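# Lay the boxed lamp flat, front up, on the stand

## Task

Put the fragile boxed lamp on the display stand so it lies flat with its front side upward, entirely on the stand's top surface (it may touch the raised edge lip but not rest on it, and touches nothing besides the stand), then release it and leave it resting still. The lamp breaks, and the task fails, if the box is dropped, falls or gets knocked while not held or pressed, or is hit or set down hard while held or pressed. The task also fails if the box ever touches the table or the stand's side below its top board, if anything is put or knocked off the table, or if at the end the robot still holds the box or any loose object or still bears much of the box's weight. Release and withdraw the gripper when finished.

## Robot and tools

Robot: one arm with a two-finger parallel gripper. There is only one camera, cam_wrist (504x504), mounted on the hand. Reference images for the scene can be shown with show_instructions (no arguments; moves nothing, returns no camera pictures). Something may occasionally give a loose object a short push.

Scene frame: origin on the table top directly beneath the arm's base; +z up; +y to the left when facing along +x. The base may be tilted relative to the table. State lines report end_effector_position (m) and end_effector_quat_wxyz plus velocities (m/s, rad/s) in this frame; the reported position can be off, more so at long reach. end_effector_position is the point between the finger pads, 3 to 4 cm behind the tips. Gripper axes: fingers point along the gripper's +x, they open and close along its y.

execute_actions: argument actions is a list holding at most one item, or empty. Empty list ({"actions": []}) just returns the current state. An action item {"rows": [...], "steps": n} has 1 to 15 rows and n up to 15 (default 15), each step 1/30 s; row k is used at step k and the last row repeats if steps outnumber rows. A wait item {"steps": n} (n up to 300) sends nothing new and returns after n steps counted from the previous result, so your reply time is included. Optional pictures (boolean) turns camera images on or off. A refused call sends nothing.

Row format (shared by execute_actions and move): a single list of 7 numbers, each in [-1, 1]: dx, dy, dz, rx, ry, rz, opening. The first six are an offset, expressed in the gripper's own axes, relative to the gripper pose given in the most recent result that showed it (before any such result in the scene, and for later calls within the same reply, relative to where the robot is when the action begins). Every row counts from that same base pose, not from the preceding row. Scale: 1.0 equals 0.6 m of translation or 180 degrees of rotation; rx, ry, rz form one rotation vector. All zeros therefore drives back to the base pose, it is not a pause. opening is absolute, not an offset: +1 fully open (0.088 m), empty fingers touch near -0.80, values down to -1 close no further. Full open to closed needs at least about 0.5 s.

move: target is one such 7-number row (same offset rules); speed in m/s from 0.002 to 0.5, default 0.25, rotation capped at twice that in rad/s. It drives a straight path to the target lasting 0.5 to 10 s (longer paths stop after 10 s short of target), turning the shorter way. It does not slow for obstacles; the real gripper lags, can stray, and can exceed speed, especially with the arm stretched out. Faster contact hits harder; aiming further beyond a contact presses harder. Opening is sent at the start. The path starts once the robot is at rest (or after 3 s at most). Its result has a move: line with the outcome (done = at rest near target; otherwise e.g. off_target, moving, held, fault), the limits that acted (paced = the sent pose was clipped; held = a check blocked some steps, after which the arm may then move much faster than speed) and the distance from target. No per-step readings.

wait: seconds from 0 to 10; sends nothing new. zoom_image: camera "cam_wrist", region [x0, y0, x1, y1] in pixels, top-left origin, at most 504x504, for a closer look. finished_scene: scene (integer 1 to 2) ends the current scene irreversibly and grades it; the goal must hold afterwards. Replying without a tool call ends all remaining scenes.

Controller behaviour: each step the commanded pose is clipped to within 70 mm and 16 degrees of the measured pose, then damped inverse kinematics is used, favouring position over orientation. After an action ends, the arm only continues to the last clipped pose, so far targets take several calls; check the reported pose and send the remainder. Joint friction may leave the gripper short or slightly tilted, and tiny moves may not happen; verify pose and orientation after each move and correct tilt. HELD marks steps where the clearance check (which treats any mounting block under the base as arm) withheld part of your row; a pose unreachable line says the check changed or blocked the command. A Hand target line shows where the controller is currently driving.

Result lines: Joint positions/velocities list waist, shoulder, elbow, wrist pitch, wrist yaw, wrist roll (rad), then finger pad gap (m). Ranges: waist -3.054 to 3.054, shoulder 0 to 3.142, elbow 0 to 2.356, wrist pitch -1.571 to 1.571, wrist yaw -1.571 to 1.571, wrist roll -3.142 to 3.142. grip_measured is the measured opening on the command scale; to hold something keep commanding clearly below it (further below squeezes harder; limit about 34 N per pad; fast closing can squeeze harder and sometimes pop open). Readings may have a constant error of about 1 mm.

Faults and heat: if contact torque reaches a joint's load limit (waist 17, shoulder 21.1, elbow 21, wrist pitch 5.55, wrist yaw 5.53, wrist roll 5.19 N m, held weight included) the arm stops for 10 s and the rest of the call is dropped. Holding a load heats motors, even while you think; MOTOR HOT appears from 50 °C, and at 95 °C an OVER-TEMPERATURE FAULT holds the arm; if it fails to cool in 30 to 60 s, power is cut and the arm goes limp, dropping anything held.



Avoid: dropping or releasing the box above the stand, swinging it into anything, fast set-downs, letting it graze the table or stand side, leaving it on the lip, and pushing anything off the table. Lower it slowly onto the top board front up, open the fingers, then lift away.

Each tool is called after ">>>" as name(argument=value, ...), one argument or row to a line, values as JSON.

Reference images:

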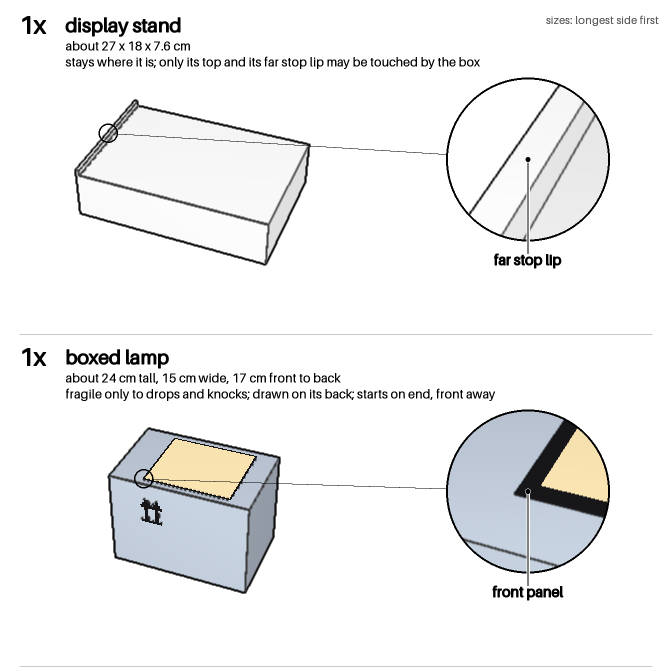

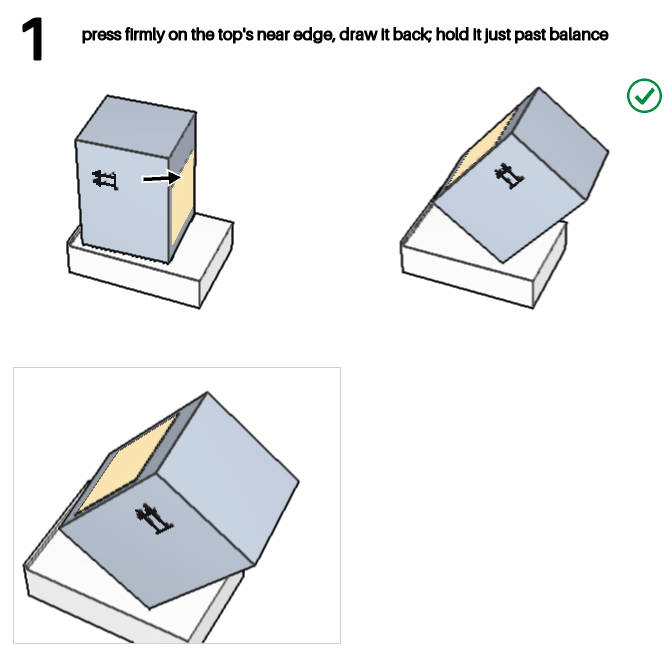

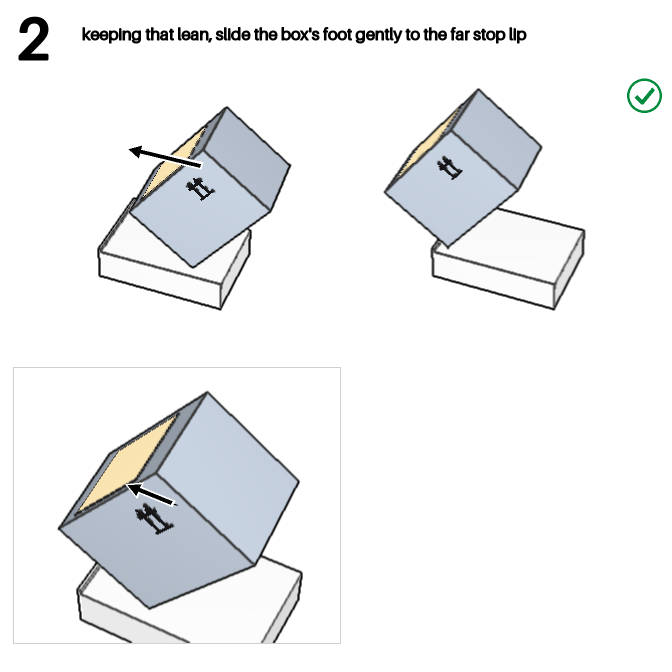

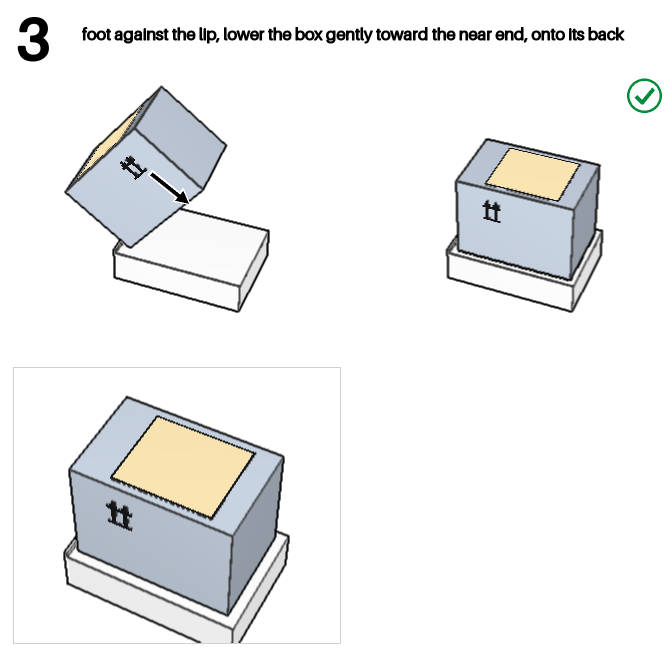

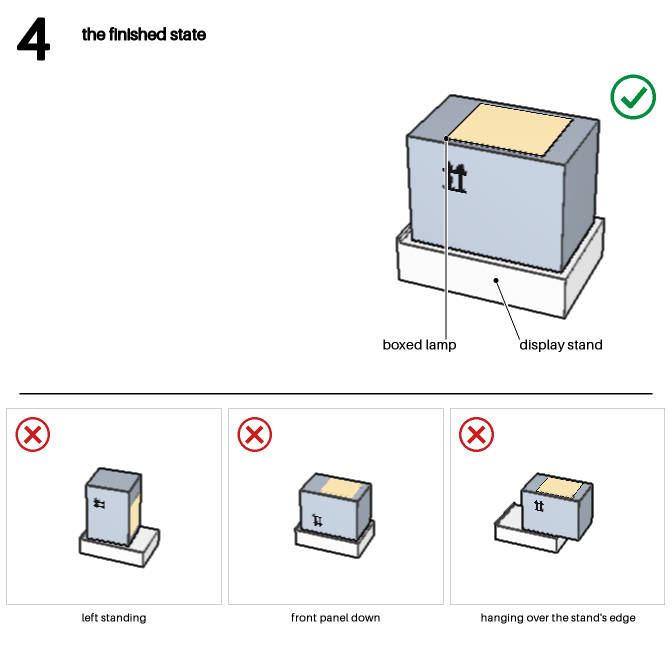

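## Session

>>> execute_actions(
  actions=[],
)

Scene clock: 0.00 s of 4970.00 s.
end_effector_position=(+0.2364, -0.4343, +0.3027) grip_measured=+0.848 end_effector_quat_wxyz=(+0.881, -0.261, +0.371, -0.132) end_effector_velocity=(+0.000, +0.001, +0.001) end_effector_angular_velocity=(-0.008, +0.004, +0.013)
Joint positions: [-1.704  1.838  1.244  0.445 -1.292 -0.501  0.081]
Joint velocities: [-0.002 -0.002 -0.002  0.007 -0.007 -0.007  0.   ]
Heat: hottest shoulder 23 °C (+0.0 °C/min).
Hand target: +0.236, -0.434, +0.303; +0.881, -0.261, +0.371, -0.132

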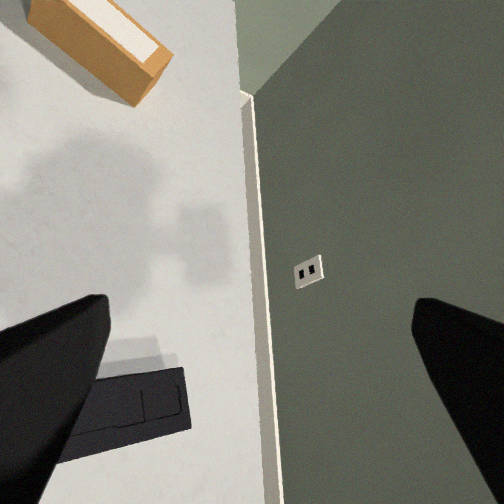

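>>> move(
  target=[-0.43,0.31,0.30,0.142,-0.085,0.127,-0.8],
  speed=0.15,
)

Scene clock: 10.30 s of 4970.00 s.
end_effector_position=(+0.1961, -0.1321, +0.4568) grip_measured=-0.785 end_effector_quat_wxyz=(+0.724, -0.179, +0.164, -0.646) end_effector_velocity=(-0.001, +0.000, -0.004) end_effector_angular_velocity=(+0.021, -0.062, +0.013)
Joint positions: [-3.016  0.499  0.809 -0.225 -1.564  0.288  0.001]
Joint velocities: [-0.002 -0.002 -0.007 -0.022 -0.022  0.037 -0.   ]
Heat: hottest shoulder 24 °C (+5.8 °C/min).
Hand target: +0.198, -0.132, +0.457; +0.723, -0.179, +0.163, -0.647
Off the commanded pose: 0.027 m, 84 deg; orientation clipped at the last step of the last action.
joint sent to its limit — the command would take joint 5 (wrist yaw) past its lower limit, so that joint was sent only as far as its limit.
After step 90, 3.27 s passed at rest.
move: off_target; limits=paced
camera_calibration (this result's frames):
cam_wrist: T_world_to_cam=[[-0.863544, -0.0812097, 0.497692, -0.0649062], [-0.4986, 0.285135, -0.818594, 0.540881], [-0.0754315, -0.955041, -0.286718, 0.0970937], [0, 0, 0, 1]] pos_world=[0.220958, -0.0667665, 0.502903]

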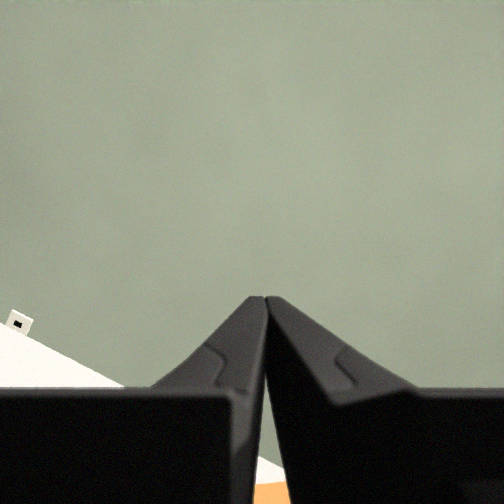

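>>> move(
  target=[0.295,-0.28,-0.26,0.155,0.12,0,1],
  speed=0.15,
)

Scene clock: 17.30 s of 4970.00 s.
end_effector_position=(-0.0041, -0.3311, +0.3974) grip_measured=+1.000 end_effector_quat_wxyz=(+0.703, +0.119, +0.136, -0.688) end_effector_velocity=(-0.004, +0.002, -0.001) end_effector_angular_velocity=(+0.001, +0.000, -0.015)
Joint positions: [-2.335  1.516  0.876  0.038 -0.96   0.204  0.088]
Joint velocities: [-0.007  0.002 -0.002 -0.007  0.007 -0.007  0.   ]
Heat: hottest shoulder 25 °C (+6.9 °C/min).
Hand target: -0.005, -0.333, +0.397; +0.702, +0.122, +0.135, -0.688
Off the commanded pose: 0.001 m, 0 deg.
After step 90, 1.43 s passed at rest.
move: done
camera_calibration (this result's frames):
cam_wrist: T_world_to_cam=[[-0.998301, -0.0188193, 0.0551362, -0.0283506], [-0.0542404, 0.645645, -0.761709, 0.547757], [-0.0212636, -0.763405, -0.64557, 0.0811768], [0, 0, 0, 1]] pos_world=[0.00313422, -0.292219, 0.471199]

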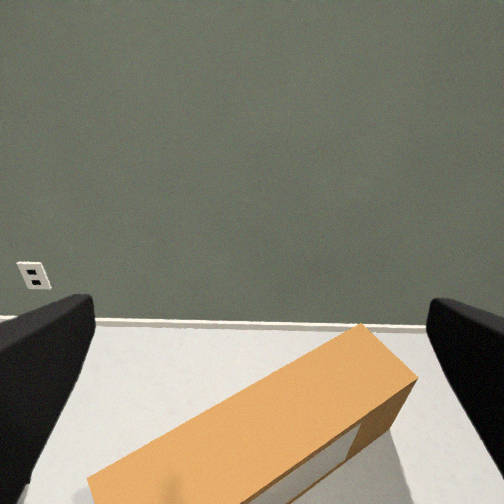

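>>> move(
  target=[0.08,0.5,0.08,0,0,0,1],
  speed=0.15,
)

>>> move(
  target=[-0.1,0.15,0,-0.07,0,0.2,1],
  speed=0.15,
)

Scene clock: 24.30 s of 4970.00 s.
end_effector_position=(+0.2986, -0.3809, +0.4224) grip_measured=+1.000 end_effector_quat_wxyz=(+0.706, +0.116, +0.133, -0.686) end_effector_velocity=(-0.002, +0.002, -0.002) end_effector_angular_velocity=(+0.010, +0.009, -0.012)
Joint positions: [-1.511  1.386  1.535 -0.474 -0.212  0.643  0.088]
Joint velocities: [ 0.002 -0.002  0.002 -0.022  0.007 -0.007  0.   ]
Heat: hottest shoulder 24 °C (+2.5 °C/min).
Hand target: +0.299, -0.384, +0.420; +0.704, +0.120, +0.133, -0.687
Off the commanded pose: 0.006 m, 1 deg.
After step 90, 1.40 s passed at rest.
move: done
camera_calibration (this result's frames):
cam_wrist: T_world_to_cam=[[-0.9982, -0.0260693, 0.0540126, 0.269125], [-0.0582133, 0.637801, -0.767998, 0.616238], [-0.0144281, -0.76976, -0.638171, 0.0582432], [0, 0, 0, 1]] pos_world=[0.305354, -0.341188, 0.495903]

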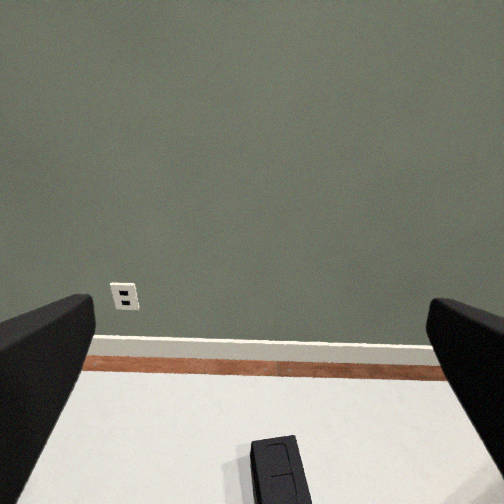

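Scene clock: 26.87 s of 4970.00 s.
end_effector_position=(+0.3884, -0.3231, +0.4429) grip_measured=+1.000 end_effector_quat_wxyz=(+0.891, +0.071, +0.164, -0.416) end_effector_velocity=(-0.002, -0.000, -0.005) end_effector_angular_velocity=(+0.021, +0.008, +0.007)
Joint positions: [-1.553  1.28   1.425 -0.058 -0.768  0.609  0.088]
Joint velocities: [-0.002  0.002 -0.007 -0.007 -0.022 -0.007  0.   ]
Heat: hottest shoulder 25 °C (+4.5 °C/min).
Hand target: +0.387, -0.322, +0.442; +0.891, +0.075, +0.164, -0.416
Off the commanded pose: 0.002 m, 0 deg.
move: done
camera_calibration (this result's frames):
cam_wrist: T_world_to_cam=[[-0.768473, -0.638241, 0.0458008, 0.07579], [-0.438516, 0.473163, -0.764081, 0.693156], [0.465997, -0.60726, -0.643492, -0.0147009], [0, 0, 0, 1]] pos_world=[0.369053, -0.288531, 0.516696]

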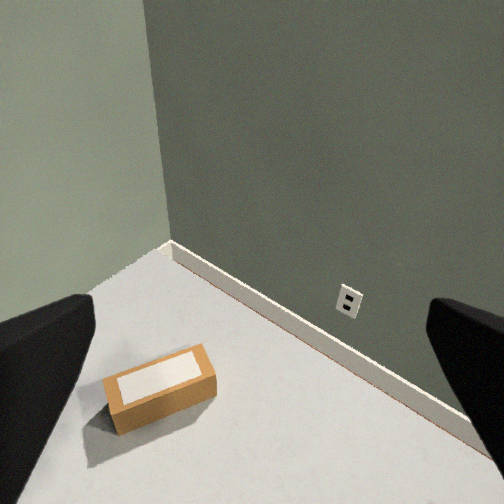

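>>> move(
  target=[0,0.15,0,-0.07,0,0.2,1],
  speed=0.15,
)

Scene clock: 31.17 s of 4970.00 s.
end_effector_position=(+0.4568, -0.2623, +0.4439) grip_measured=+1.000 end_effector_quat_wxyz=(+0.979, +0.017, +0.176, -0.102) end_effector_velocity=(+0.000, +0.004, -0.001) end_effector_angular_velocity=(+0.004, +0.015, +0.014)
Joint positions: [-1.493  1.398  1.374  0.888 -1.163  1.025  0.088]
Joint velocities: [-0.002 -0.002  0.002  0.007 -0.022  0.007  0.   ]
Heat: hottest shoulder 25 °C (+3.9 °C/min).
Hand target: +0.457, -0.265, +0.442; +0.979, +0.023, +0.178, -0.100
Off the commanded pose: 0.004 m, 1 deg.
move: done
camera_calibration (this result's frames):
cam_wrist: T_world_to_cam=[[-0.210495, -0.976843, 0.0383325, -0.173207], [-0.63276, 0.106251, -0.767023, 0.688881], [0.745189, -0.18571, -0.640473, -0.0273007], [0, 0, 0, 1]] pos_world=[0.419781, -0.24746, 0.517542]

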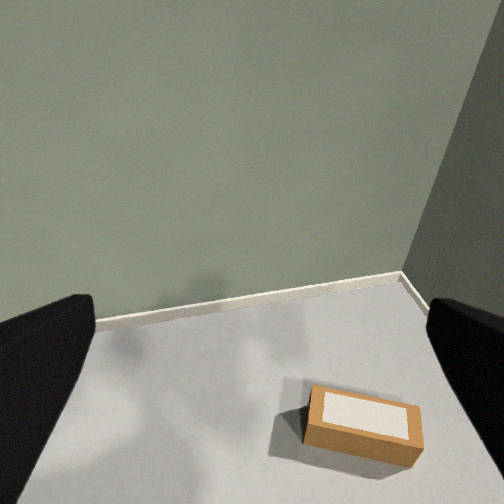

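>>> move(
  target=[0,0.4,0.05,-0.04,0,0.12,1],
  speed=0.15,
)

Scene clock: 35.37 s of 4970.00 s.
end_effector_position=(+0.5152, -0.0335, +0.4693) grip_measured=+1.000 end_effector_quat_wxyz=(+0.980, -0.004, +0.178, +0.091) end_effector_velocity=(+0.000, +0.006, +0.002) end_effector_angular_velocity=(-0.013, +0.003, +0.016)
Joint positions: [-1.135  0.971  1.418  0.521 -1.163  0.894  0.088]
Joint velocities: [ 0.007 -0.007  0.012 -0.022 -0.007 -0.022  0.   ]
Heat: hottest shoulder 25 °C (+3.4 °C/min).
Hand target: +0.515, -0.029, +0.472; +0.980, -0.011, +0.175, +0.095
Off the commanded pose: 0.005 m, 1 deg.
move: done
camera_calibration (this result's frames):
cam_wrist: T_world_to_cam=[[0.174667, -0.984566, 0.0109903, -0.124262], [-0.630832, -0.120469, -0.76651, 0.712251], [0.756004, 0.126951, -0.642138, -0.00640665], [0, 0, 0, 1]] pos_world=[0.475859, -0.035727, 0.5432]

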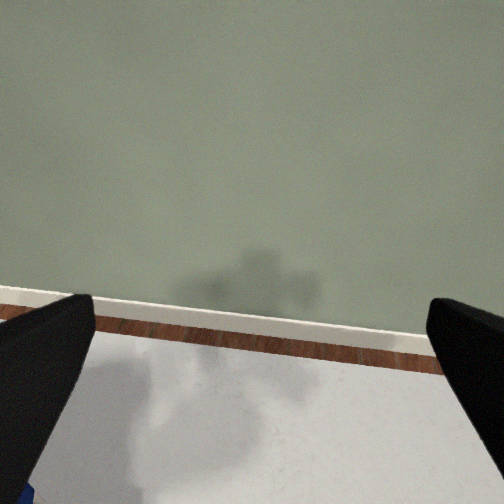

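Something is at the left. Turn left and pitch down.

>>> move(
  target=[0.05,0.1,0.03,-0.1,0.08,0.2,1],
  speed=0.15,
)

Scene clock: 39.63 s of 4970.00 s.
end_effector_position=(+0.5358, +0.0367, +0.4797) grip_measured=+1.000 end_effector_quat_wxyz=(+0.886, -0.118, +0.251, +0.373) end_effector_velocity=(+0.001, +0.002, +0.003) end_effector_angular_velocity=(-0.008, -0.020, +0.015)
Joint positions: [-0.898  1.379  1.96   1.35  -1.562  1.489  0.088]
Joint velocities: [ 0.002  0.002  0.012 -0.007  0.007 -0.022  0.   ]
Heat: hottest shoulder 25 °C (+3.0 °C/min).
Hand target: +0.538, +0.032, +0.477; +0.885, -0.115, +0.253, +0.374
Off the commanded pose: 0.006 m, 6 deg.
joint sent to its limit — the command would take joint 5 (wrist yaw) past its lower limit, so that joint was sent only as far as its limit.
move: off_target
camera_calibration (this result's frames):
cam_wrist: T_world_to_cam=[[0.719649, -0.691971, 0.057285, -0.38377], [-0.517694, -0.589717, -0.619861, 0.627855], [0.462707, 0.416426, -0.782618, 0.189697], [0, 0, 0, 1]] pos_world=[0.513442, 0.0257041, 0.559627]

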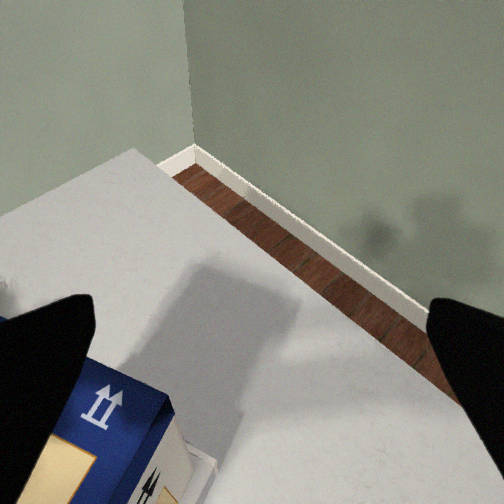

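>>> move(
  target=[0.07,-0.05,0.063,0.199,0.175,-0.166,1],
  speed=0.15,
)

Scene clock: 51.43 s of 4970.00 s.
end_effector_position=(+0.6000, +0.0523, +0.4803) grip_measured=+1.000 end_effector_quat_wxyz=(+0.974, +0.042, +0.222, +0.034) end_effector_velocity=(-0.002, +0.001, -0.004) end_effector_angular_velocity=(-0.045, +0.016, -0.009)
Joint positions: [ 0.018  1.322  2.355 -0.784 -0.08   0.134  0.088]
Joint velocities: [ 0.056 -0.002 -0.002 -0.022  0.081 -0.051  0.   ]
Heat: hottest shoulder 28 °C (+5.8 °C/min).
Hand target: +0.595, +0.053, +0.490; +0.976, +0.038, +0.213, +0.034
Off the commanded pose: 0.011 m, 40 deg; orientation clipped at the last step of the last action.
joint sent to its limit — the command would take joint 3 (elbow) past its upper limit, so that joint was sent only as far as its limit.
After step 90, 1.70 s passed at rest.
move: off_target; limits=paced
camera_calibration (this result's frames):
cam_wrist: T_world_to_cam=[[0.0449219, -0.997123, -0.0610532, 0.0583956], [-0.709144, 0.0112171, -0.704975, 0.795006], [0.703631, 0.0749643, -0.7066, -0.00927077], [0, 0, 0, 1]] pos_world=[0.567673, 0.0500049, 0.557473]

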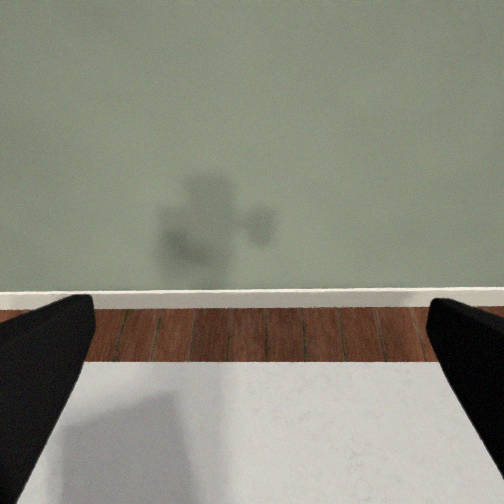

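>>> move(
  target=[-0.095,0.25,-0.165,0,0.2,0.08,1],
  speed=0.12,
)

Scene clock: 59.77 s of 4970.00 s.
end_effector_position=(+0.4981, +0.1962, +0.4325) grip_measured=+1.000 end_effector_quat_wxyz=(+0.884, +0.086, +0.424, +0.178) end_effector_velocity=(-0.001, -0.001, +0.000) end_effector_angular_velocity=(+0.015, +0.011, -0.011)
Joint positions: [ 1.089  1.36   2.356 -1.196  0.633  0.263  0.088]
Joint velocities: [-0.002 -0.002  0.002 -0.007 -0.007  0.022  0.   ]
Heat: hottest shoulder 32 °C (+9.0 °C/min).
Hand target: +0.498, +0.201, +0.429; +0.882, +0.085, +0.428, +0.177
Off the commanded pose: 0.007 m, 11 deg.
joint sent to its limit — the command would take joint 3 (elbow) past its upper limit, so that joint was sent only as far as its limit.
After step 90, 2.13 s passed at rest.
move: off_target
camera_calibration (this result's frames):
cam_wrist: T_world_to_cam=[[0.255168, -0.928233, -0.270689, 0.175944], [-0.921976, -0.149244, -0.357331, 0.674548], [0.291288, 0.340748, -0.893891, 0.252208], [0, 0, 0, 1]] pos_world=[0.503557, 0.17805, 0.51411]

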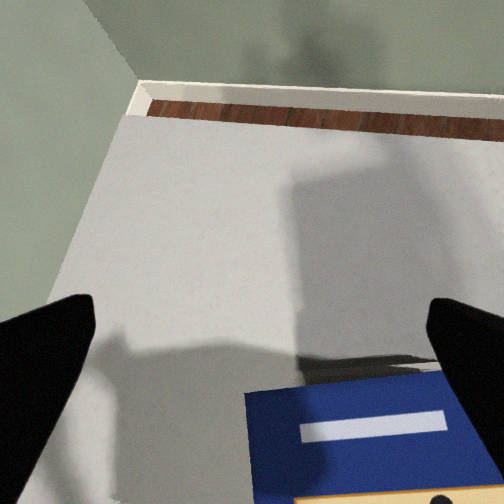

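>>> move(
  target=[-0.19,-0.1,-0.25,-0.086,0.01,-0.056,1],
  speed=0.1,
)

Scene clock: 68.23 s of 4970.00 s.
end_effector_position=(+0.3303, +0.0960, +0.4008) grip_measured=+1.000 end_effector_quat_wxyz=(+0.892, -0.074, +0.418, +0.157) end_effector_velocity=(-0.001, -0.000, -0.002) end_effector_angular_velocity=(-0.016, +0.000, +0.006)
Joint positions: [-0.472  0.505  1.53  -1.289 -0.722 -0.337  0.088]
Joint velocities: [-0.017 -0.002 -0.002 -0.007 -0.007 -0.022  0.   ]
Heat: hottest shoulder 31 °C (+7.1 °C/min).
Hand target: +0.330, +0.097, +0.403; +0.893, -0.079, +0.415, +0.158
Off the commanded pose: 0.002 m, 0 deg.
After step 90, 2.17 s passed at rest.
move: done; limits=paced
camera_calibration (this result's frames):
cam_wrist: T_world_to_cam=[[0.353072, -0.93493, 0.0353039, -0.0371833], [-0.873424, -0.342901, -0.34576, 0.491511], [0.335367, 0.0912429, -0.937659, 0.333813], [0, 0, 0, 1]] pos_world=[0.330476, 0.103318, 0.48426]

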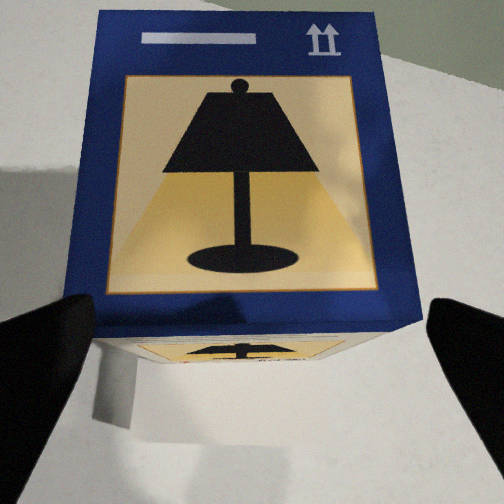

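>>> move(
  target=[0.1,0.012,-0.016,0,0,0,1],
  speed=0.04,
)

>>> move(
  target=[0.026,0,-0.021,0,0,0,1],
  speed=0.008,
)

Scene clock: 81.40 s of 4970.00 s.
end_effector_position=(+0.3564, +0.1127, +0.3495) grip_measured=+1.000 end_effector_quat_wxyz=(+0.925, -0.090, +0.351, +0.113) end_effector_velocity=(+0.000, +0.001, -0.002) end_effector_angular_velocity=(-0.003, -0.012, -0.007)
Joint positions: [-1.334  0.446  1.377 -1.567 -1.497 -0.814  0.088]
Joint velocities: [-0.027 -0.007 -0.007 -0.022 -0.022 -0.022  0.   ]
Heat: hottest shoulder 29 °C (+5.1 °C/min).
Hand target: +0.355, +0.114, +0.348; +0.926, -0.088, +0.350, +0.110
Off the commanded pose: 0.001 m, 10 deg.
joint sent to its limit — the command would take joint 4 (wrist pitch) past its lower limit, so that joint was sent only as far as its limit.
After step 90, 7.97 s passed at rest.
move: off_target
camera_calibration (this result's frames):
cam_wrist: T_world_to_cam=[[0.278325, -0.952523, 0.123433, -0.031099], [-0.829402, -0.303156, -0.469243, 0.525299], [0.484384, 0.0282267, -0.8744, 0.207325], [0, 0, 0, 1]] pos_world=[0.343914, 0.123773, 0.431616]

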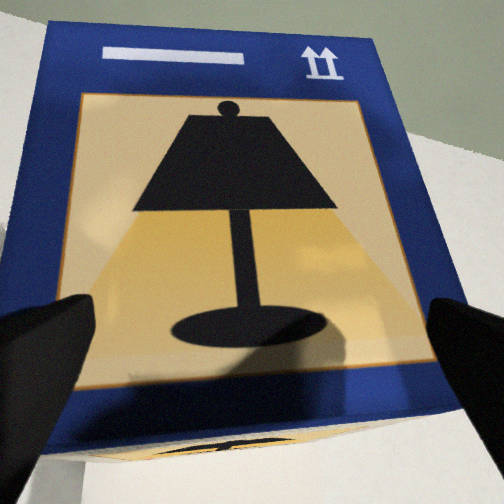

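Scene clock: 84.13 s of 4970.00 s.
end_effector_position=(+0.3595, +0.1118, +0.3368) grip_measured=+1.000 end_effector_quat_wxyz=(+0.935, -0.094, +0.335, +0.065) end_effector_velocity=(+0.000, +0.001, -0.000) end_effector_angular_velocity=(+0.007, -0.004, -0.007)
Joint positions: [-1.482  0.372  1.324 -1.561 -1.57  -0.765  0.088]
Joint velocities: [-0.007 -0.007 -0.002  0.007 -0.007  0.022  0.   ]
Heat: hottest shoulder 29 °C (+5.0 °C/min).
Hand target: +0.358, +0.112, +0.331; +0.934, -0.111, +0.336, +0.054
Off the commanded pose: 0.007 m, 6 deg.
joint sent to its limit — the command would take joint 5 (wrist yaw) past its lower limit, so that joint was sent only as far as its limit.
move: off_target
camera_calibration (this result's frames):
cam_wrist: T_world_to_cam=[[0.19019, -0.967222, 0.168253, -0.0130443], [-0.830247, -0.249925, -0.498224, 0.525734], [0.523944, -0.0449346, -0.850567, 0.180639], [0, 0, 0, 1]] pos_world=[0.344325, 0.126894, 0.417774]

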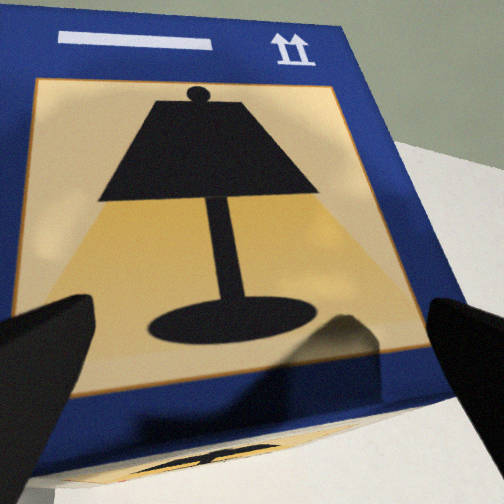

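>>> move(
  target=[-0.03,-0.053,0.032,-0.066,-0.039,0.154,1],
  speed=0.05,
)

Scene clock: 100.10 s of 4970.00 s.
end_effector_position=(+0.3706, +0.0917, +0.3638) grip_measured=+1.000 end_effector_quat_wxyz=(+0.898, -0.115, +0.279, +0.320) end_effector_velocity=(+0.001, -0.002, -0.000) end_effector_angular_velocity=(-0.008, -0.013, +0.013)
Joint positions: [-1.     0.599  1.278 -1.156 -1.566 -0.863  0.088]
Joint velocities: [-0.002  0.002 -0.007  0.022 -0.007 -0.007  0.   ]
Heat: hottest shoulder 27 °C (+2.0 °C/min).
Hand target: +0.371, +0.089, +0.361; +0.899, -0.107, +0.281, +0.318
Off the commanded pose: 0.011 m, 2 deg.
joint sent to its limit — the command would take joint 5 (wrist yaw) past its lower limit, so that joint was sent only as far as its limit.
After step 90, 7.27 s passed at rest.
move: off_target
camera_calibration (this result's frames):
cam_wrist: T_world_to_cam=[[0.640015, -0.765672, 0.0642387, -0.186446], [-0.601228, -0.551104, -0.578627, 0.515364], [0.478441, 0.331708, -0.813058, 0.165564], [0, 0, 0, 1]] pos_world=[0.349967, 0.0863437, 0.444794]

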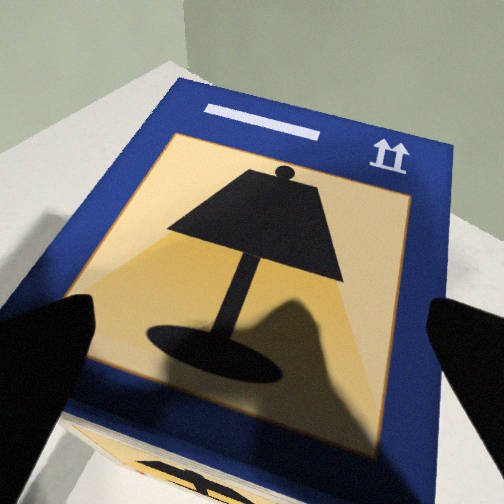

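>>> move(
  target=[0.12,-0.152,0.1,0,0,0,-0.9],
  speed=0.08,
)

>>> move(
  target=[-0.13,0.148,-0.12,0,0,0,-0.9],
  speed=0.06,
)

Scene clock: 115.63 s of 4970.00 s.
end_effector_position=(+0.4970, +0.0822, +0.3796) grip_measured=-0.785 end_effector_quat_wxyz=(+0.900, -0.119, +0.270, +0.320) end_effector_velocity=(-0.001, +0.003, +0.005) end_effector_angular_velocity=(-0.008, -0.008, +0.019)
Joint positions: [-0.262  0.953  1.573 -0.6   -0.828 -0.383  0.001]
Joint velocities: [ 0.002  0.002  0.022 -0.022 -0.007 -0.022 -0.   ]
Heat: hottest shoulder 26 °C (-5.1 °C/min).
Hand target: +0.501, +0.081, +0.376; +0.900, -0.114, +0.276, +0.318
Off the commanded pose: 0.007 m, 1 deg.
After step 90, 10.57 s passed at rest.
move: done
camera_calibration (this result's frames):
cam_wrist: T_world_to_cam=[[0.640674, -0.763916, 0.0772637, -0.281124], [-0.588418, -0.553137, -0.589749, 0.593287], [0.493256, 0.332373, -0.803882, 0.11019], [0, 0, 0, 1]] pos_world=[0.474858, 0.0767896, 0.460192]

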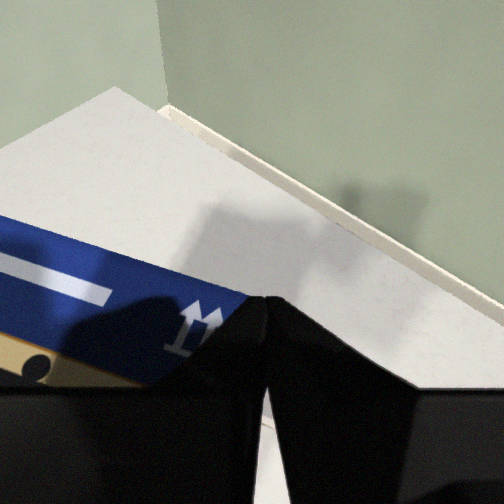

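Scene clock: 118.23 s of 4970.00 s.
end_effector_position=(+0.3673, +0.0877, +0.3568) grip_measured=-0.785 end_effector_quat_wxyz=(+0.899, -0.130, +0.275, +0.316) end_effector_velocity=(-0.001, -0.003, -0.003) end_effector_angular_velocity=(-0.000, +0.005, -0.013)
Joint positions: [-1.011  0.46   1.074 -0.573 -1.562 -0.371  0.001]
Joint velocities: [-0.017 -0.002 -0.012 -0.007 -0.007 -0.007 -0.   ]
Heat: hottest shoulder 26 °C (-6.0 °C/min).
Hand target: +0.366, +0.087, +0.355; +0.899, -0.124, +0.277, +0.314
Off the commanded pose: 0.010 m, 1 deg.
joint sent to its limit — the command would take joint 5 (wrist yaw) past its lower limit, so that joint was sent only as far as its limit.
move: off_target
camera_calibration (this result's frames):
cam_wrist: T_world_to_cam=[[0.640475, -0.762136, 0.0945564, -0.198332], [-0.590456, -0.567408, -0.573942, 0.50294], [0.491074, 0.311764, -0.813418, 0.160065], [0, 0, 0, 1]] pos_world=[0.345387, 0.0843137, 0.437612]

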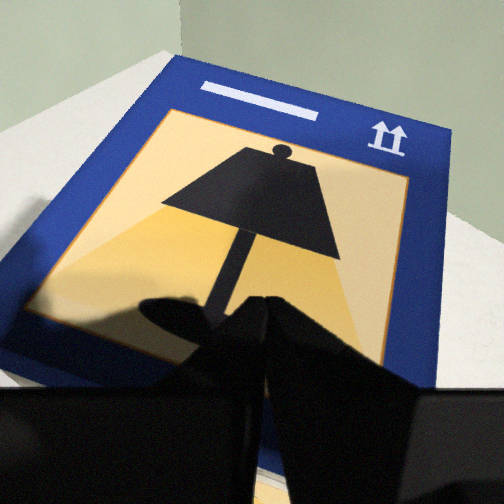

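>>> move(
  target=[0,0,0,0.03,0,-0.038,-0.9],
  speed=0.06,
)

Scene clock: 121.23 s of 4970.00 s.
end_effector_position=(+0.3682, +0.0881, +0.3602) grip_measured=-0.785 end_effector_quat_wxyz=(+0.920, -0.108, +0.278, +0.253) end_effector_velocity=(-0.003, -0.000, -0.004) end_effector_angular_velocity=(+0.028, +0.019, -0.012)
Joint positions: [-0.863  0.382  1.035 -0.479 -1.305 -0.162  0.001]
Joint velocities: [ 0.046 -0.002 -0.007 -0.037  0.037 -0.007 -0.   ]
Heat: hottest shoulder 26 °C (-6.0 °C/min).
Hand target: +0.367, +0.087, +0.358; +0.921, -0.103, +0.281, +0.251
Off the commanded pose: 0.003 m, 1 deg.
move: done
camera_calibration (this result's frames):
cam_wrist: T_world_to_cam=[[0.527514, -0.844281, 0.0944357, -0.15004], [-0.657676, -0.476209, -0.583684, 0.525861], [0.537764, 0.245794, -0.806471, 0.148332], [0, 0, 0, 1]] pos_world=[0.345227, 0.0872853, 0.440731]

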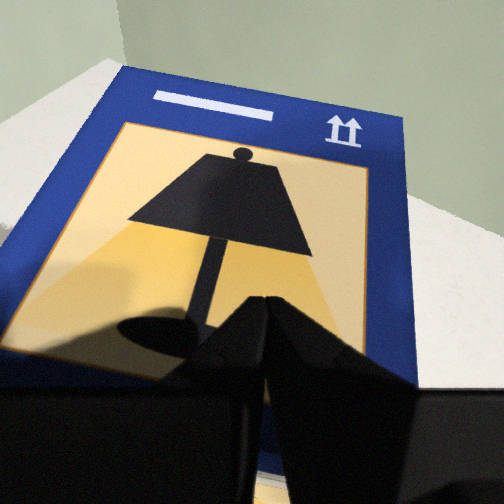

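>>> move(
  target=[0,0,0,0.012,0,-0.016,-0.9],
  speed=0.01,
)

Scene clock: 125.90 s of 4970.00 s.
end_effector_position=(+0.3681, +0.0860, +0.3599) grip_measured=-0.785 end_effector_quat_wxyz=(+0.926, -0.095, +0.281, +0.235) end_effector_velocity=(-0.001, +0.002, +0.001) end_effector_angular_velocity=(-0.009, -0.010, +0.014)
Joint positions: [-0.788  0.375  1.035 -0.505 -1.204 -0.146  0.001]
Joint velocities: [-0.002 -0.007 -0.002  0.007 -0.007 -0.007 -0.   ]
Heat: hottest shoulder 26 °C (-6.1 °C/min).
Hand target: +0.367, +0.087, +0.361; +0.926, -0.095, +0.280, +0.234
Off the commanded pose: 0.002 m, 1 deg.
move: done
camera_calibration (this result's frames):
cam_wrist: T_world_to_cam=[[0.490194, -0.868045, 0.0787851, -0.130322], [-0.680525, -0.437638, -0.587672, 0.531143], [0.544605, 0.234458, -0.805254, 0.146746], [0, 0, 0, 1]] pos_world=[0.345421, 0.0849171, 0.440573]

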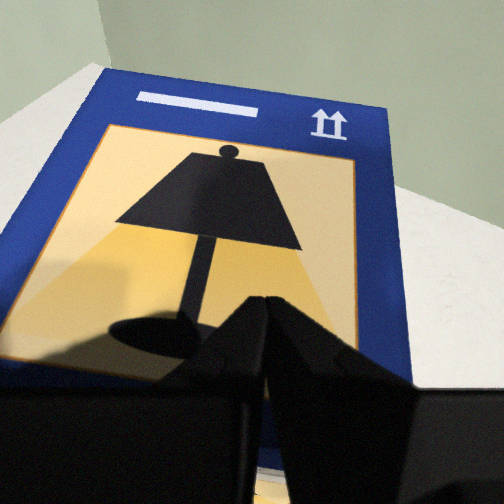

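>>> move(
  target=[0,0,0,0.04,-0.04,-0.055,-0.9],
  speed=0.04,
)

Scene clock: 130.80 s of 4970.00 s.
end_effector_position=(+0.3675, +0.0862, +0.3639) grip_measured=-0.785 end_effector_quat_wxyz=(+0.958, -0.051, +0.241, +0.146) end_effector_velocity=(-0.001, -0.001, -0.003) end_effector_angular_velocity=(+0.005, -0.019, -0.009)
Joint positions: [-1.164  0.2    0.752  0.422 -1.347  0.809  0.001]
Joint velocities: [-0.076 -0.002 -0.1    0.403 -0.022  0.315  0.   ]
Heat: hottest shoulder 26 °C (-5.1 °C/min).
Hand target: +0.366, +0.086, +0.362; +0.958, -0.048, +0.242, +0.144
Off the commanded pose: 0.004 m, 2 deg.
move: done
camera_calibration (this result's frames):
cam_wrist: T_world_to_cam=[[0.302463, -0.951104, 0.0625848, -0.0481104], [-0.695368, -0.26509, -0.667974, 0.552954], [0.651904, 0.158518, -0.741548, 0.0941285], [0, 0, 0, 1]] pos_world=[0.337696, 0.0859036, 0.442171]

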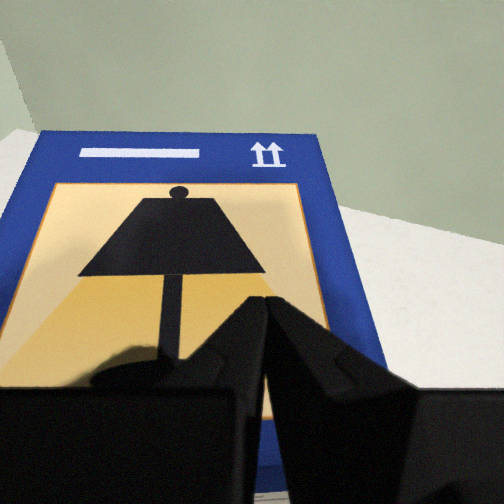

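>>> move(
  target=[0.17,-0.06,0.09,-0.035,0.03,0.063,-0.9],
  speed=0.08,
)

>>> move(
  target=[-0.07,0.06,-0.07,0,0,0,-0.9],
  speed=0.05,
)

Scene clock: 136.60 s of 4970.00 s.
end_effector_position=(+0.4850, +0.0854, +0.3675) grip_measured=-0.785 end_effector_quat_wxyz=(+0.925, -0.082, +0.277, +0.248) end_effector_velocity=(-0.001, -0.001, +0.004) end_effector_angular_velocity=(-0.024, -0.008, -0.000)
Joint positions: [-0.072  0.842  1.408 -0.496 -0.524 -0.243  0.001]
Joint velocities: [ 0.007 -0.002  0.017 -0.022  0.022 -0.022 -0.001]
Heat: hottest shoulder 26 °C (-4.0 °C/min).
Hand target: +0.488, +0.085, +0.364; +0.923, -0.084, +0.281, +0.248
Off the commanded pose: 0.005 m, 1 deg.
After step 90, 0.53 s passed at rest.
move: done; limits=paced
camera_calibration (this result's frames):
cam_wrist: T_world_to_cam=[[0.505275, -0.861447, 0.0510533, -0.186366], [-0.673927, -0.430855, -0.600155, 0.615684], [0.538999, 0.268837, -0.798252, 0.0864727], [0, 0, 0, 1]] pos_world=[0.462483, 0.0814787, 0.448048]

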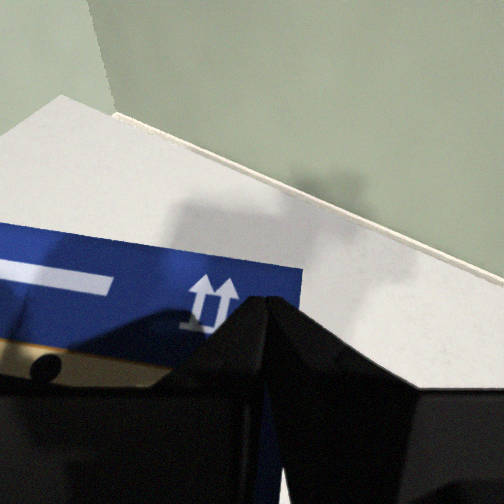

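Scene clock: 138.30 s of 4970.00 s.
end_effector_position=(+0.4198, +0.0868, +0.3582) grip_measured=-0.785 end_effector_quat_wxyz=(+0.926, -0.083, +0.274, +0.248) end_effector_velocity=(-0.002, -0.002, -0.008) end_effector_angular_velocity=(-0.010, +0.018, -0.006)
Joint positions: [-0.072  0.589  1.159 -0.493 -0.523 -0.243  0.001]
Joint velocities: [-0.002 -0.002 -0.017 -0.007  0.007 -0.007 -0.   ]
Heat: hottest shoulder 26 °C (-4.1 °C/min).
Hand target: +0.417, +0.087, +0.355; +0.925, -0.082, +0.277, +0.248
Off the commanded pose: 0.004 m, 0 deg.
move: done
camera_calibration (this result's frames):
cam_wrist: T_world_to_cam=[[0.505562, -0.861067, 0.0544932, -0.153167], [-0.669734, -0.431473, -0.60439, 0.566604], [0.543933, 0.269061, -0.794823, 0.110576], [0, 0, 0, 1]] pos_world=[0.396764, 0.0828358, 0.438684]

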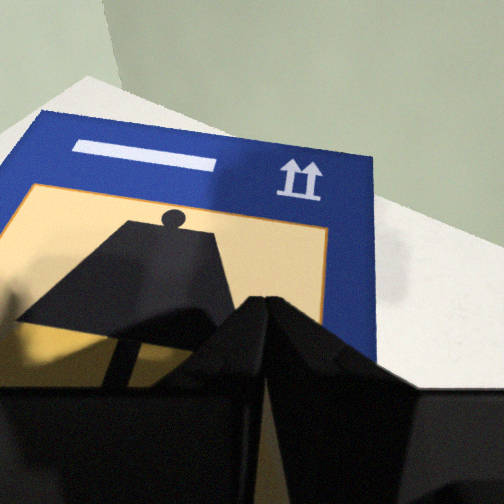

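>>> move(
  target=[-0.017,0.012,-0.022,0.057,0.12,0.04,-0.9],
  speed=0.05,
)

>>> move(
  target=[0.027,0,-0.02,0,0,0,-0.9],
  speed=0.008,
)

Scene clock: 152.70 s of 4970.00 s.
end_effector_position=(+0.3997, +0.0857, +0.3543) grip_measured=-0.785 end_effector_quat_wxyz=(+0.846, -0.030, +0.465, +0.258) end_effector_velocity=(-0.006, +0.003, +0.001) end_effector_angular_velocity=(+0.011, +0.017, +0.021)
Joint positions: [-0.164  0.812  1.563 -1.15  -0.625 -0.34   0.001]
Joint velocities: [-0.002 -0.002  0.007 -0.037 -0.022 -0.022 -0.   ]
Heat: hottest shoulder 27 °C (-1.0 °C/min).
Hand target: +0.403, +0.085, +0.352; +0.844, -0.030, +0.468, +0.260
Off the commanded pose: 0.003 m, 0 deg.
After step 90, 6.80 s passed at rest.
move: done
camera_calibration (this result's frames):
cam_wrist: T_world_to_cam=[[0.481291, -0.862373, -0.157071, -0.0589703], [-0.860938, -0.431381, -0.269624, 0.508167], [0.164759, 0.264996, -0.950069, 0.325597], [0, 0, 0, 1]] pos_world=[0.412237, 0.0820769, 0.437091]

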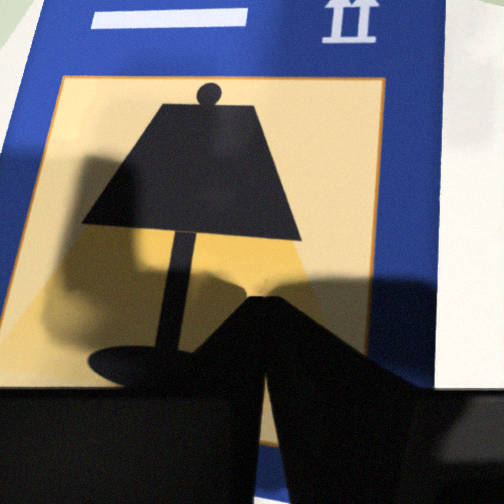

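Scene clock: 155.43 s of 4970.00 s.
end_effector_position=(+0.4011, +0.0887, +0.3431) grip_measured=-0.785 end_effector_quat_wxyz=(+0.853, -0.037, +0.453, +0.258) end_effector_velocity=(-0.002, -0.001, -0.001) end_effector_angular_velocity=(-0.008, +0.004, +0.003)
Joint positions: [-0.046  0.776  1.472 -1.038 -0.513 -0.291  0.001]
Joint velocities: [ 0.002 -0.002 -0.002 -0.007  0.007 -0.007 -0.   ]
Heat: hottest shoulder 28 °C (+1.0 °C/min).
Hand target: +0.398, +0.089, +0.335; +0.846, -0.030, +0.465, +0.258
Off the commanded pose: 0.009 m, 2 deg.
move: off_target
camera_calibration (this result's frames):
cam_wrist: T_world_to_cam=[[0.488756, -0.86139, -0.138292, -0.0683428], [-0.851019, -0.435843, -0.29293, 0.512], [0.192053, 0.26086, -0.94608, 0.301941], [0, 0, 0, 1]] pos_world=[0.411136, 0.085517, 0.426189]

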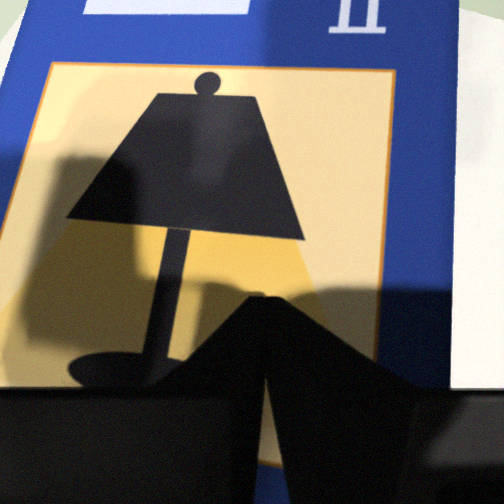

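>>> move(
  target=[-0.041,0.0105,-0.0725,0,0.01,-0.03,-0.9],
  speed=0.02,
)

Scene clock: 161.70 s of 4970.00 s.
end_effector_position=(+0.3570, +0.0724, +0.3413) grip_measured=-0.785 end_effector_quat_wxyz=(+0.858, -0.066, +0.461, +0.215) end_effector_velocity=(-0.007, -0.004, -0.006) end_effector_angular_velocity=(-0.016, +0.020, -0.009)
Joint positions: [-0.402  0.624  1.369 -1.169 -0.737 -0.452  0.001]
Joint velocities: [-0.208  0.002 -0.002 -0.095 -0.168 -0.125 -0.   ]
Heat: hottest shoulder 28 °C (+1.0 °C/min).
Hand target: +0.354, +0.072, +0.338; +0.856, -0.065, +0.465, +0.215
Off the commanded pose: 0.005 m, 1 deg.
After step 90, 0.50 s passed at rest.
move: done
camera_calibration (this result's frames):
cam_wrist: T_world_to_cam=[[0.445275, -0.893898, -0.051738, -0.0727112], [-0.869807, -0.418113, -0.26195, 0.461741], [0.212524, 0.161642, -0.963694, 0.318881], [0, 0, 0, 1]] pos_world=[0.366231, 0.0765188, 0.424495]

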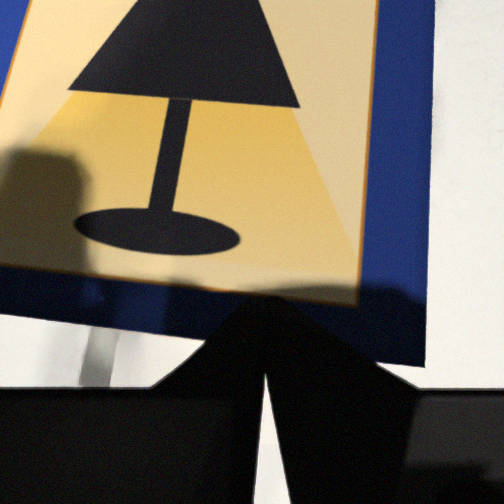

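>>> move(
  target=[0.019,-0.004,0.052,0,-0.01,0.025,-0.9],
  speed=0.03,
)

>>> move(
  target=[0.047,-0.008,-0.034,0,0,0,-0.9],
  speed=0.01,
)

Scene clock: 166.73 s of 4970.00 s.
end_effector_position=(+0.3843, +0.0839, +0.3509) grip_measured=-0.785 end_effector_quat_wxyz=(+0.858, -0.047, +0.446, +0.251) end_effector_velocity=(-0.001, +0.002, -0.000) end_effector_angular_velocity=(+0.015, +0.010, +0.002)
Joint positions: [-0.167  0.713  1.447 -1.082 -0.607 -0.342  0.001]
Joint velocities: [ 0.007  0.002  0.002 -0.007 -0.007  0.007 -0.   ]
Heat: hottest shoulder 28 °C (+2.0 °C/min).
Hand target: +0.387, +0.083, +0.350; +0.857, -0.044, +0.449, +0.249
Off the commanded pose: 0.003 m, 1 deg.
After step 90, 0.37 s passed at rest.
move: done
camera_calibration (this result's frames):
cam_wrist: T_world_to_cam=[[0.487309, -0.866255, -0.110143, -0.072072], [-0.846472, -0.437618, -0.303276, 0.499976], [0.214513, 0.241022, -0.946516, 0.306984], [0, 0, 0, 1]] pos_world=[0.392485, 0.0823759, 0.434257]

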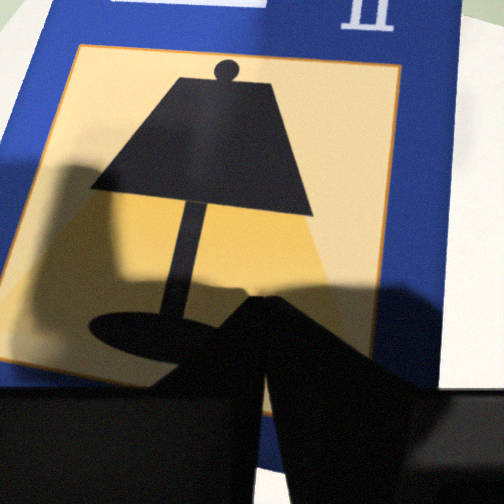

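Scene clock: 170.47 s of 4970.00 s.
end_effector_position=(+0.3887, +0.0869, +0.3391) grip_measured=-0.785 end_effector_quat_wxyz=(+0.872, -0.059, +0.413, +0.255) end_effector_velocity=(-0.001, +0.001, +0.001) end_effector_angular_velocity=(+0.004, -0.010, +0.012)
Joint positions: [-0.032  0.658  1.319 -0.908 -0.483 -0.296  0.001]
Joint velocities: [ 0.002 -0.007 -0.007  0.007 -0.007 -0.007 -0.   ]
Heat: hottest shoulder 28 °C (+2.0 °C/min).
Hand target: +0.384, +0.085, +0.317; +0.858, -0.047, +0.446, +0.251
Off the commanded pose: 0.024 m, 4 deg.
move: off_target
camera_calibration (this result's frames):
cam_wrist: T_world_to_cam=[[0.5055, -0.859702, -0.0733657, -0.0930567], [-0.815536, -0.4483, -0.365963, 0.511564], [0.281729, 0.244827, -0.927733, 0.261328], [0, 0, 0, 1]] pos_world=[0.390615, 0.0853529, 0.422829]

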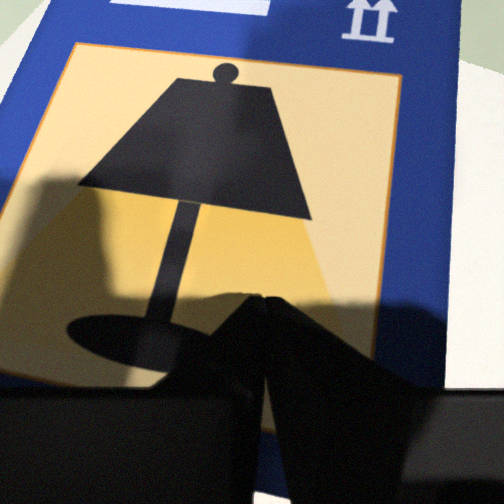

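>>> execute_actions(
  actions=[
    {"rows":[[0.024,-0.003,-0.03,0,0.025,0,-0.9],[0.022,-0.002,-0.033,0,0.025,0,-0.9],[0.02,-0.002,-0.036,0,0.025,0,-0.9],[0.018,-0.001,-0.039,0,0.025,0,-0.9],[0.016,0,-0.042,0,0.025,0,-0.9],[0.014,0,-0.045,0,0.025,-0.004,-0.9],[0.012,0.001,-0.048,0,0.025,-0.004,-0.9],[0.01,0.002,-0.051,0,0.025,-0.006,-0.9],[0.008,0.002,-0.054,0,0.025,-0.008,-0.9],[0.006,0.003,-0.057,0,0.025,-0.008,-0.9]]},
  ],
)

Scene clock: 174.67 s of 4970.00 s.
end_effector_position=(+0.3739, +0.0834, +0.3389) grip_measured=-0.785 end_effector_quat_wxyz=(+0.875, -0.079, +0.409, +0.247) end_effector_velocity=(-0.008, +0.000, +0.001) end_effector_angular_velocity=(-0.003, -0.010, +0.014)
Joint positions: [ 0.007  0.593  1.272 -0.913 -0.413 -0.312  0.001]
Joint velocities: [-0.032 -0.032 -0.022 -0.007 -0.037 -0.022 -0.   ]
Heat: hottest shoulder 28 °C (+2.0 °C/min).
Hand target: +0.366, +0.079, +0.315; +0.859, -0.074, +0.446, +0.241
Off the commanded pose: 0.026 m, 5 deg.
Steps of this call (steps 1 to 90: nothing new was sent; then 0.70 s passed at rest; steps 91 to 105: all 15 steps of this action). Readings (end_effector_position):
91: (+0.3887, +0.0869, +0.3388)
92: (+0.3886, +0.0869, +0.3386)
94: (+0.3880, +0.0870, +0.3395)
98: (+0.3833, +0.0859, +0.3395)
105: the state above
camera_calibration (this result's frames):
cam_wrist: T_world_to_cam=[[0.507466, -0.861187, -0.0289075, -0.104304], [-0.807777, -0.463779, -0.363877, 0.495533], [0.299959, 0.208006, -0.930998, 0.263514], [0, 0, 0, 1]] pos_world=[0.374167, 0.0851799, 0.422629]

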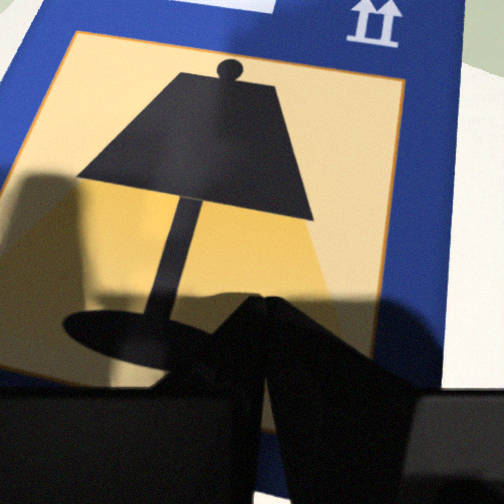

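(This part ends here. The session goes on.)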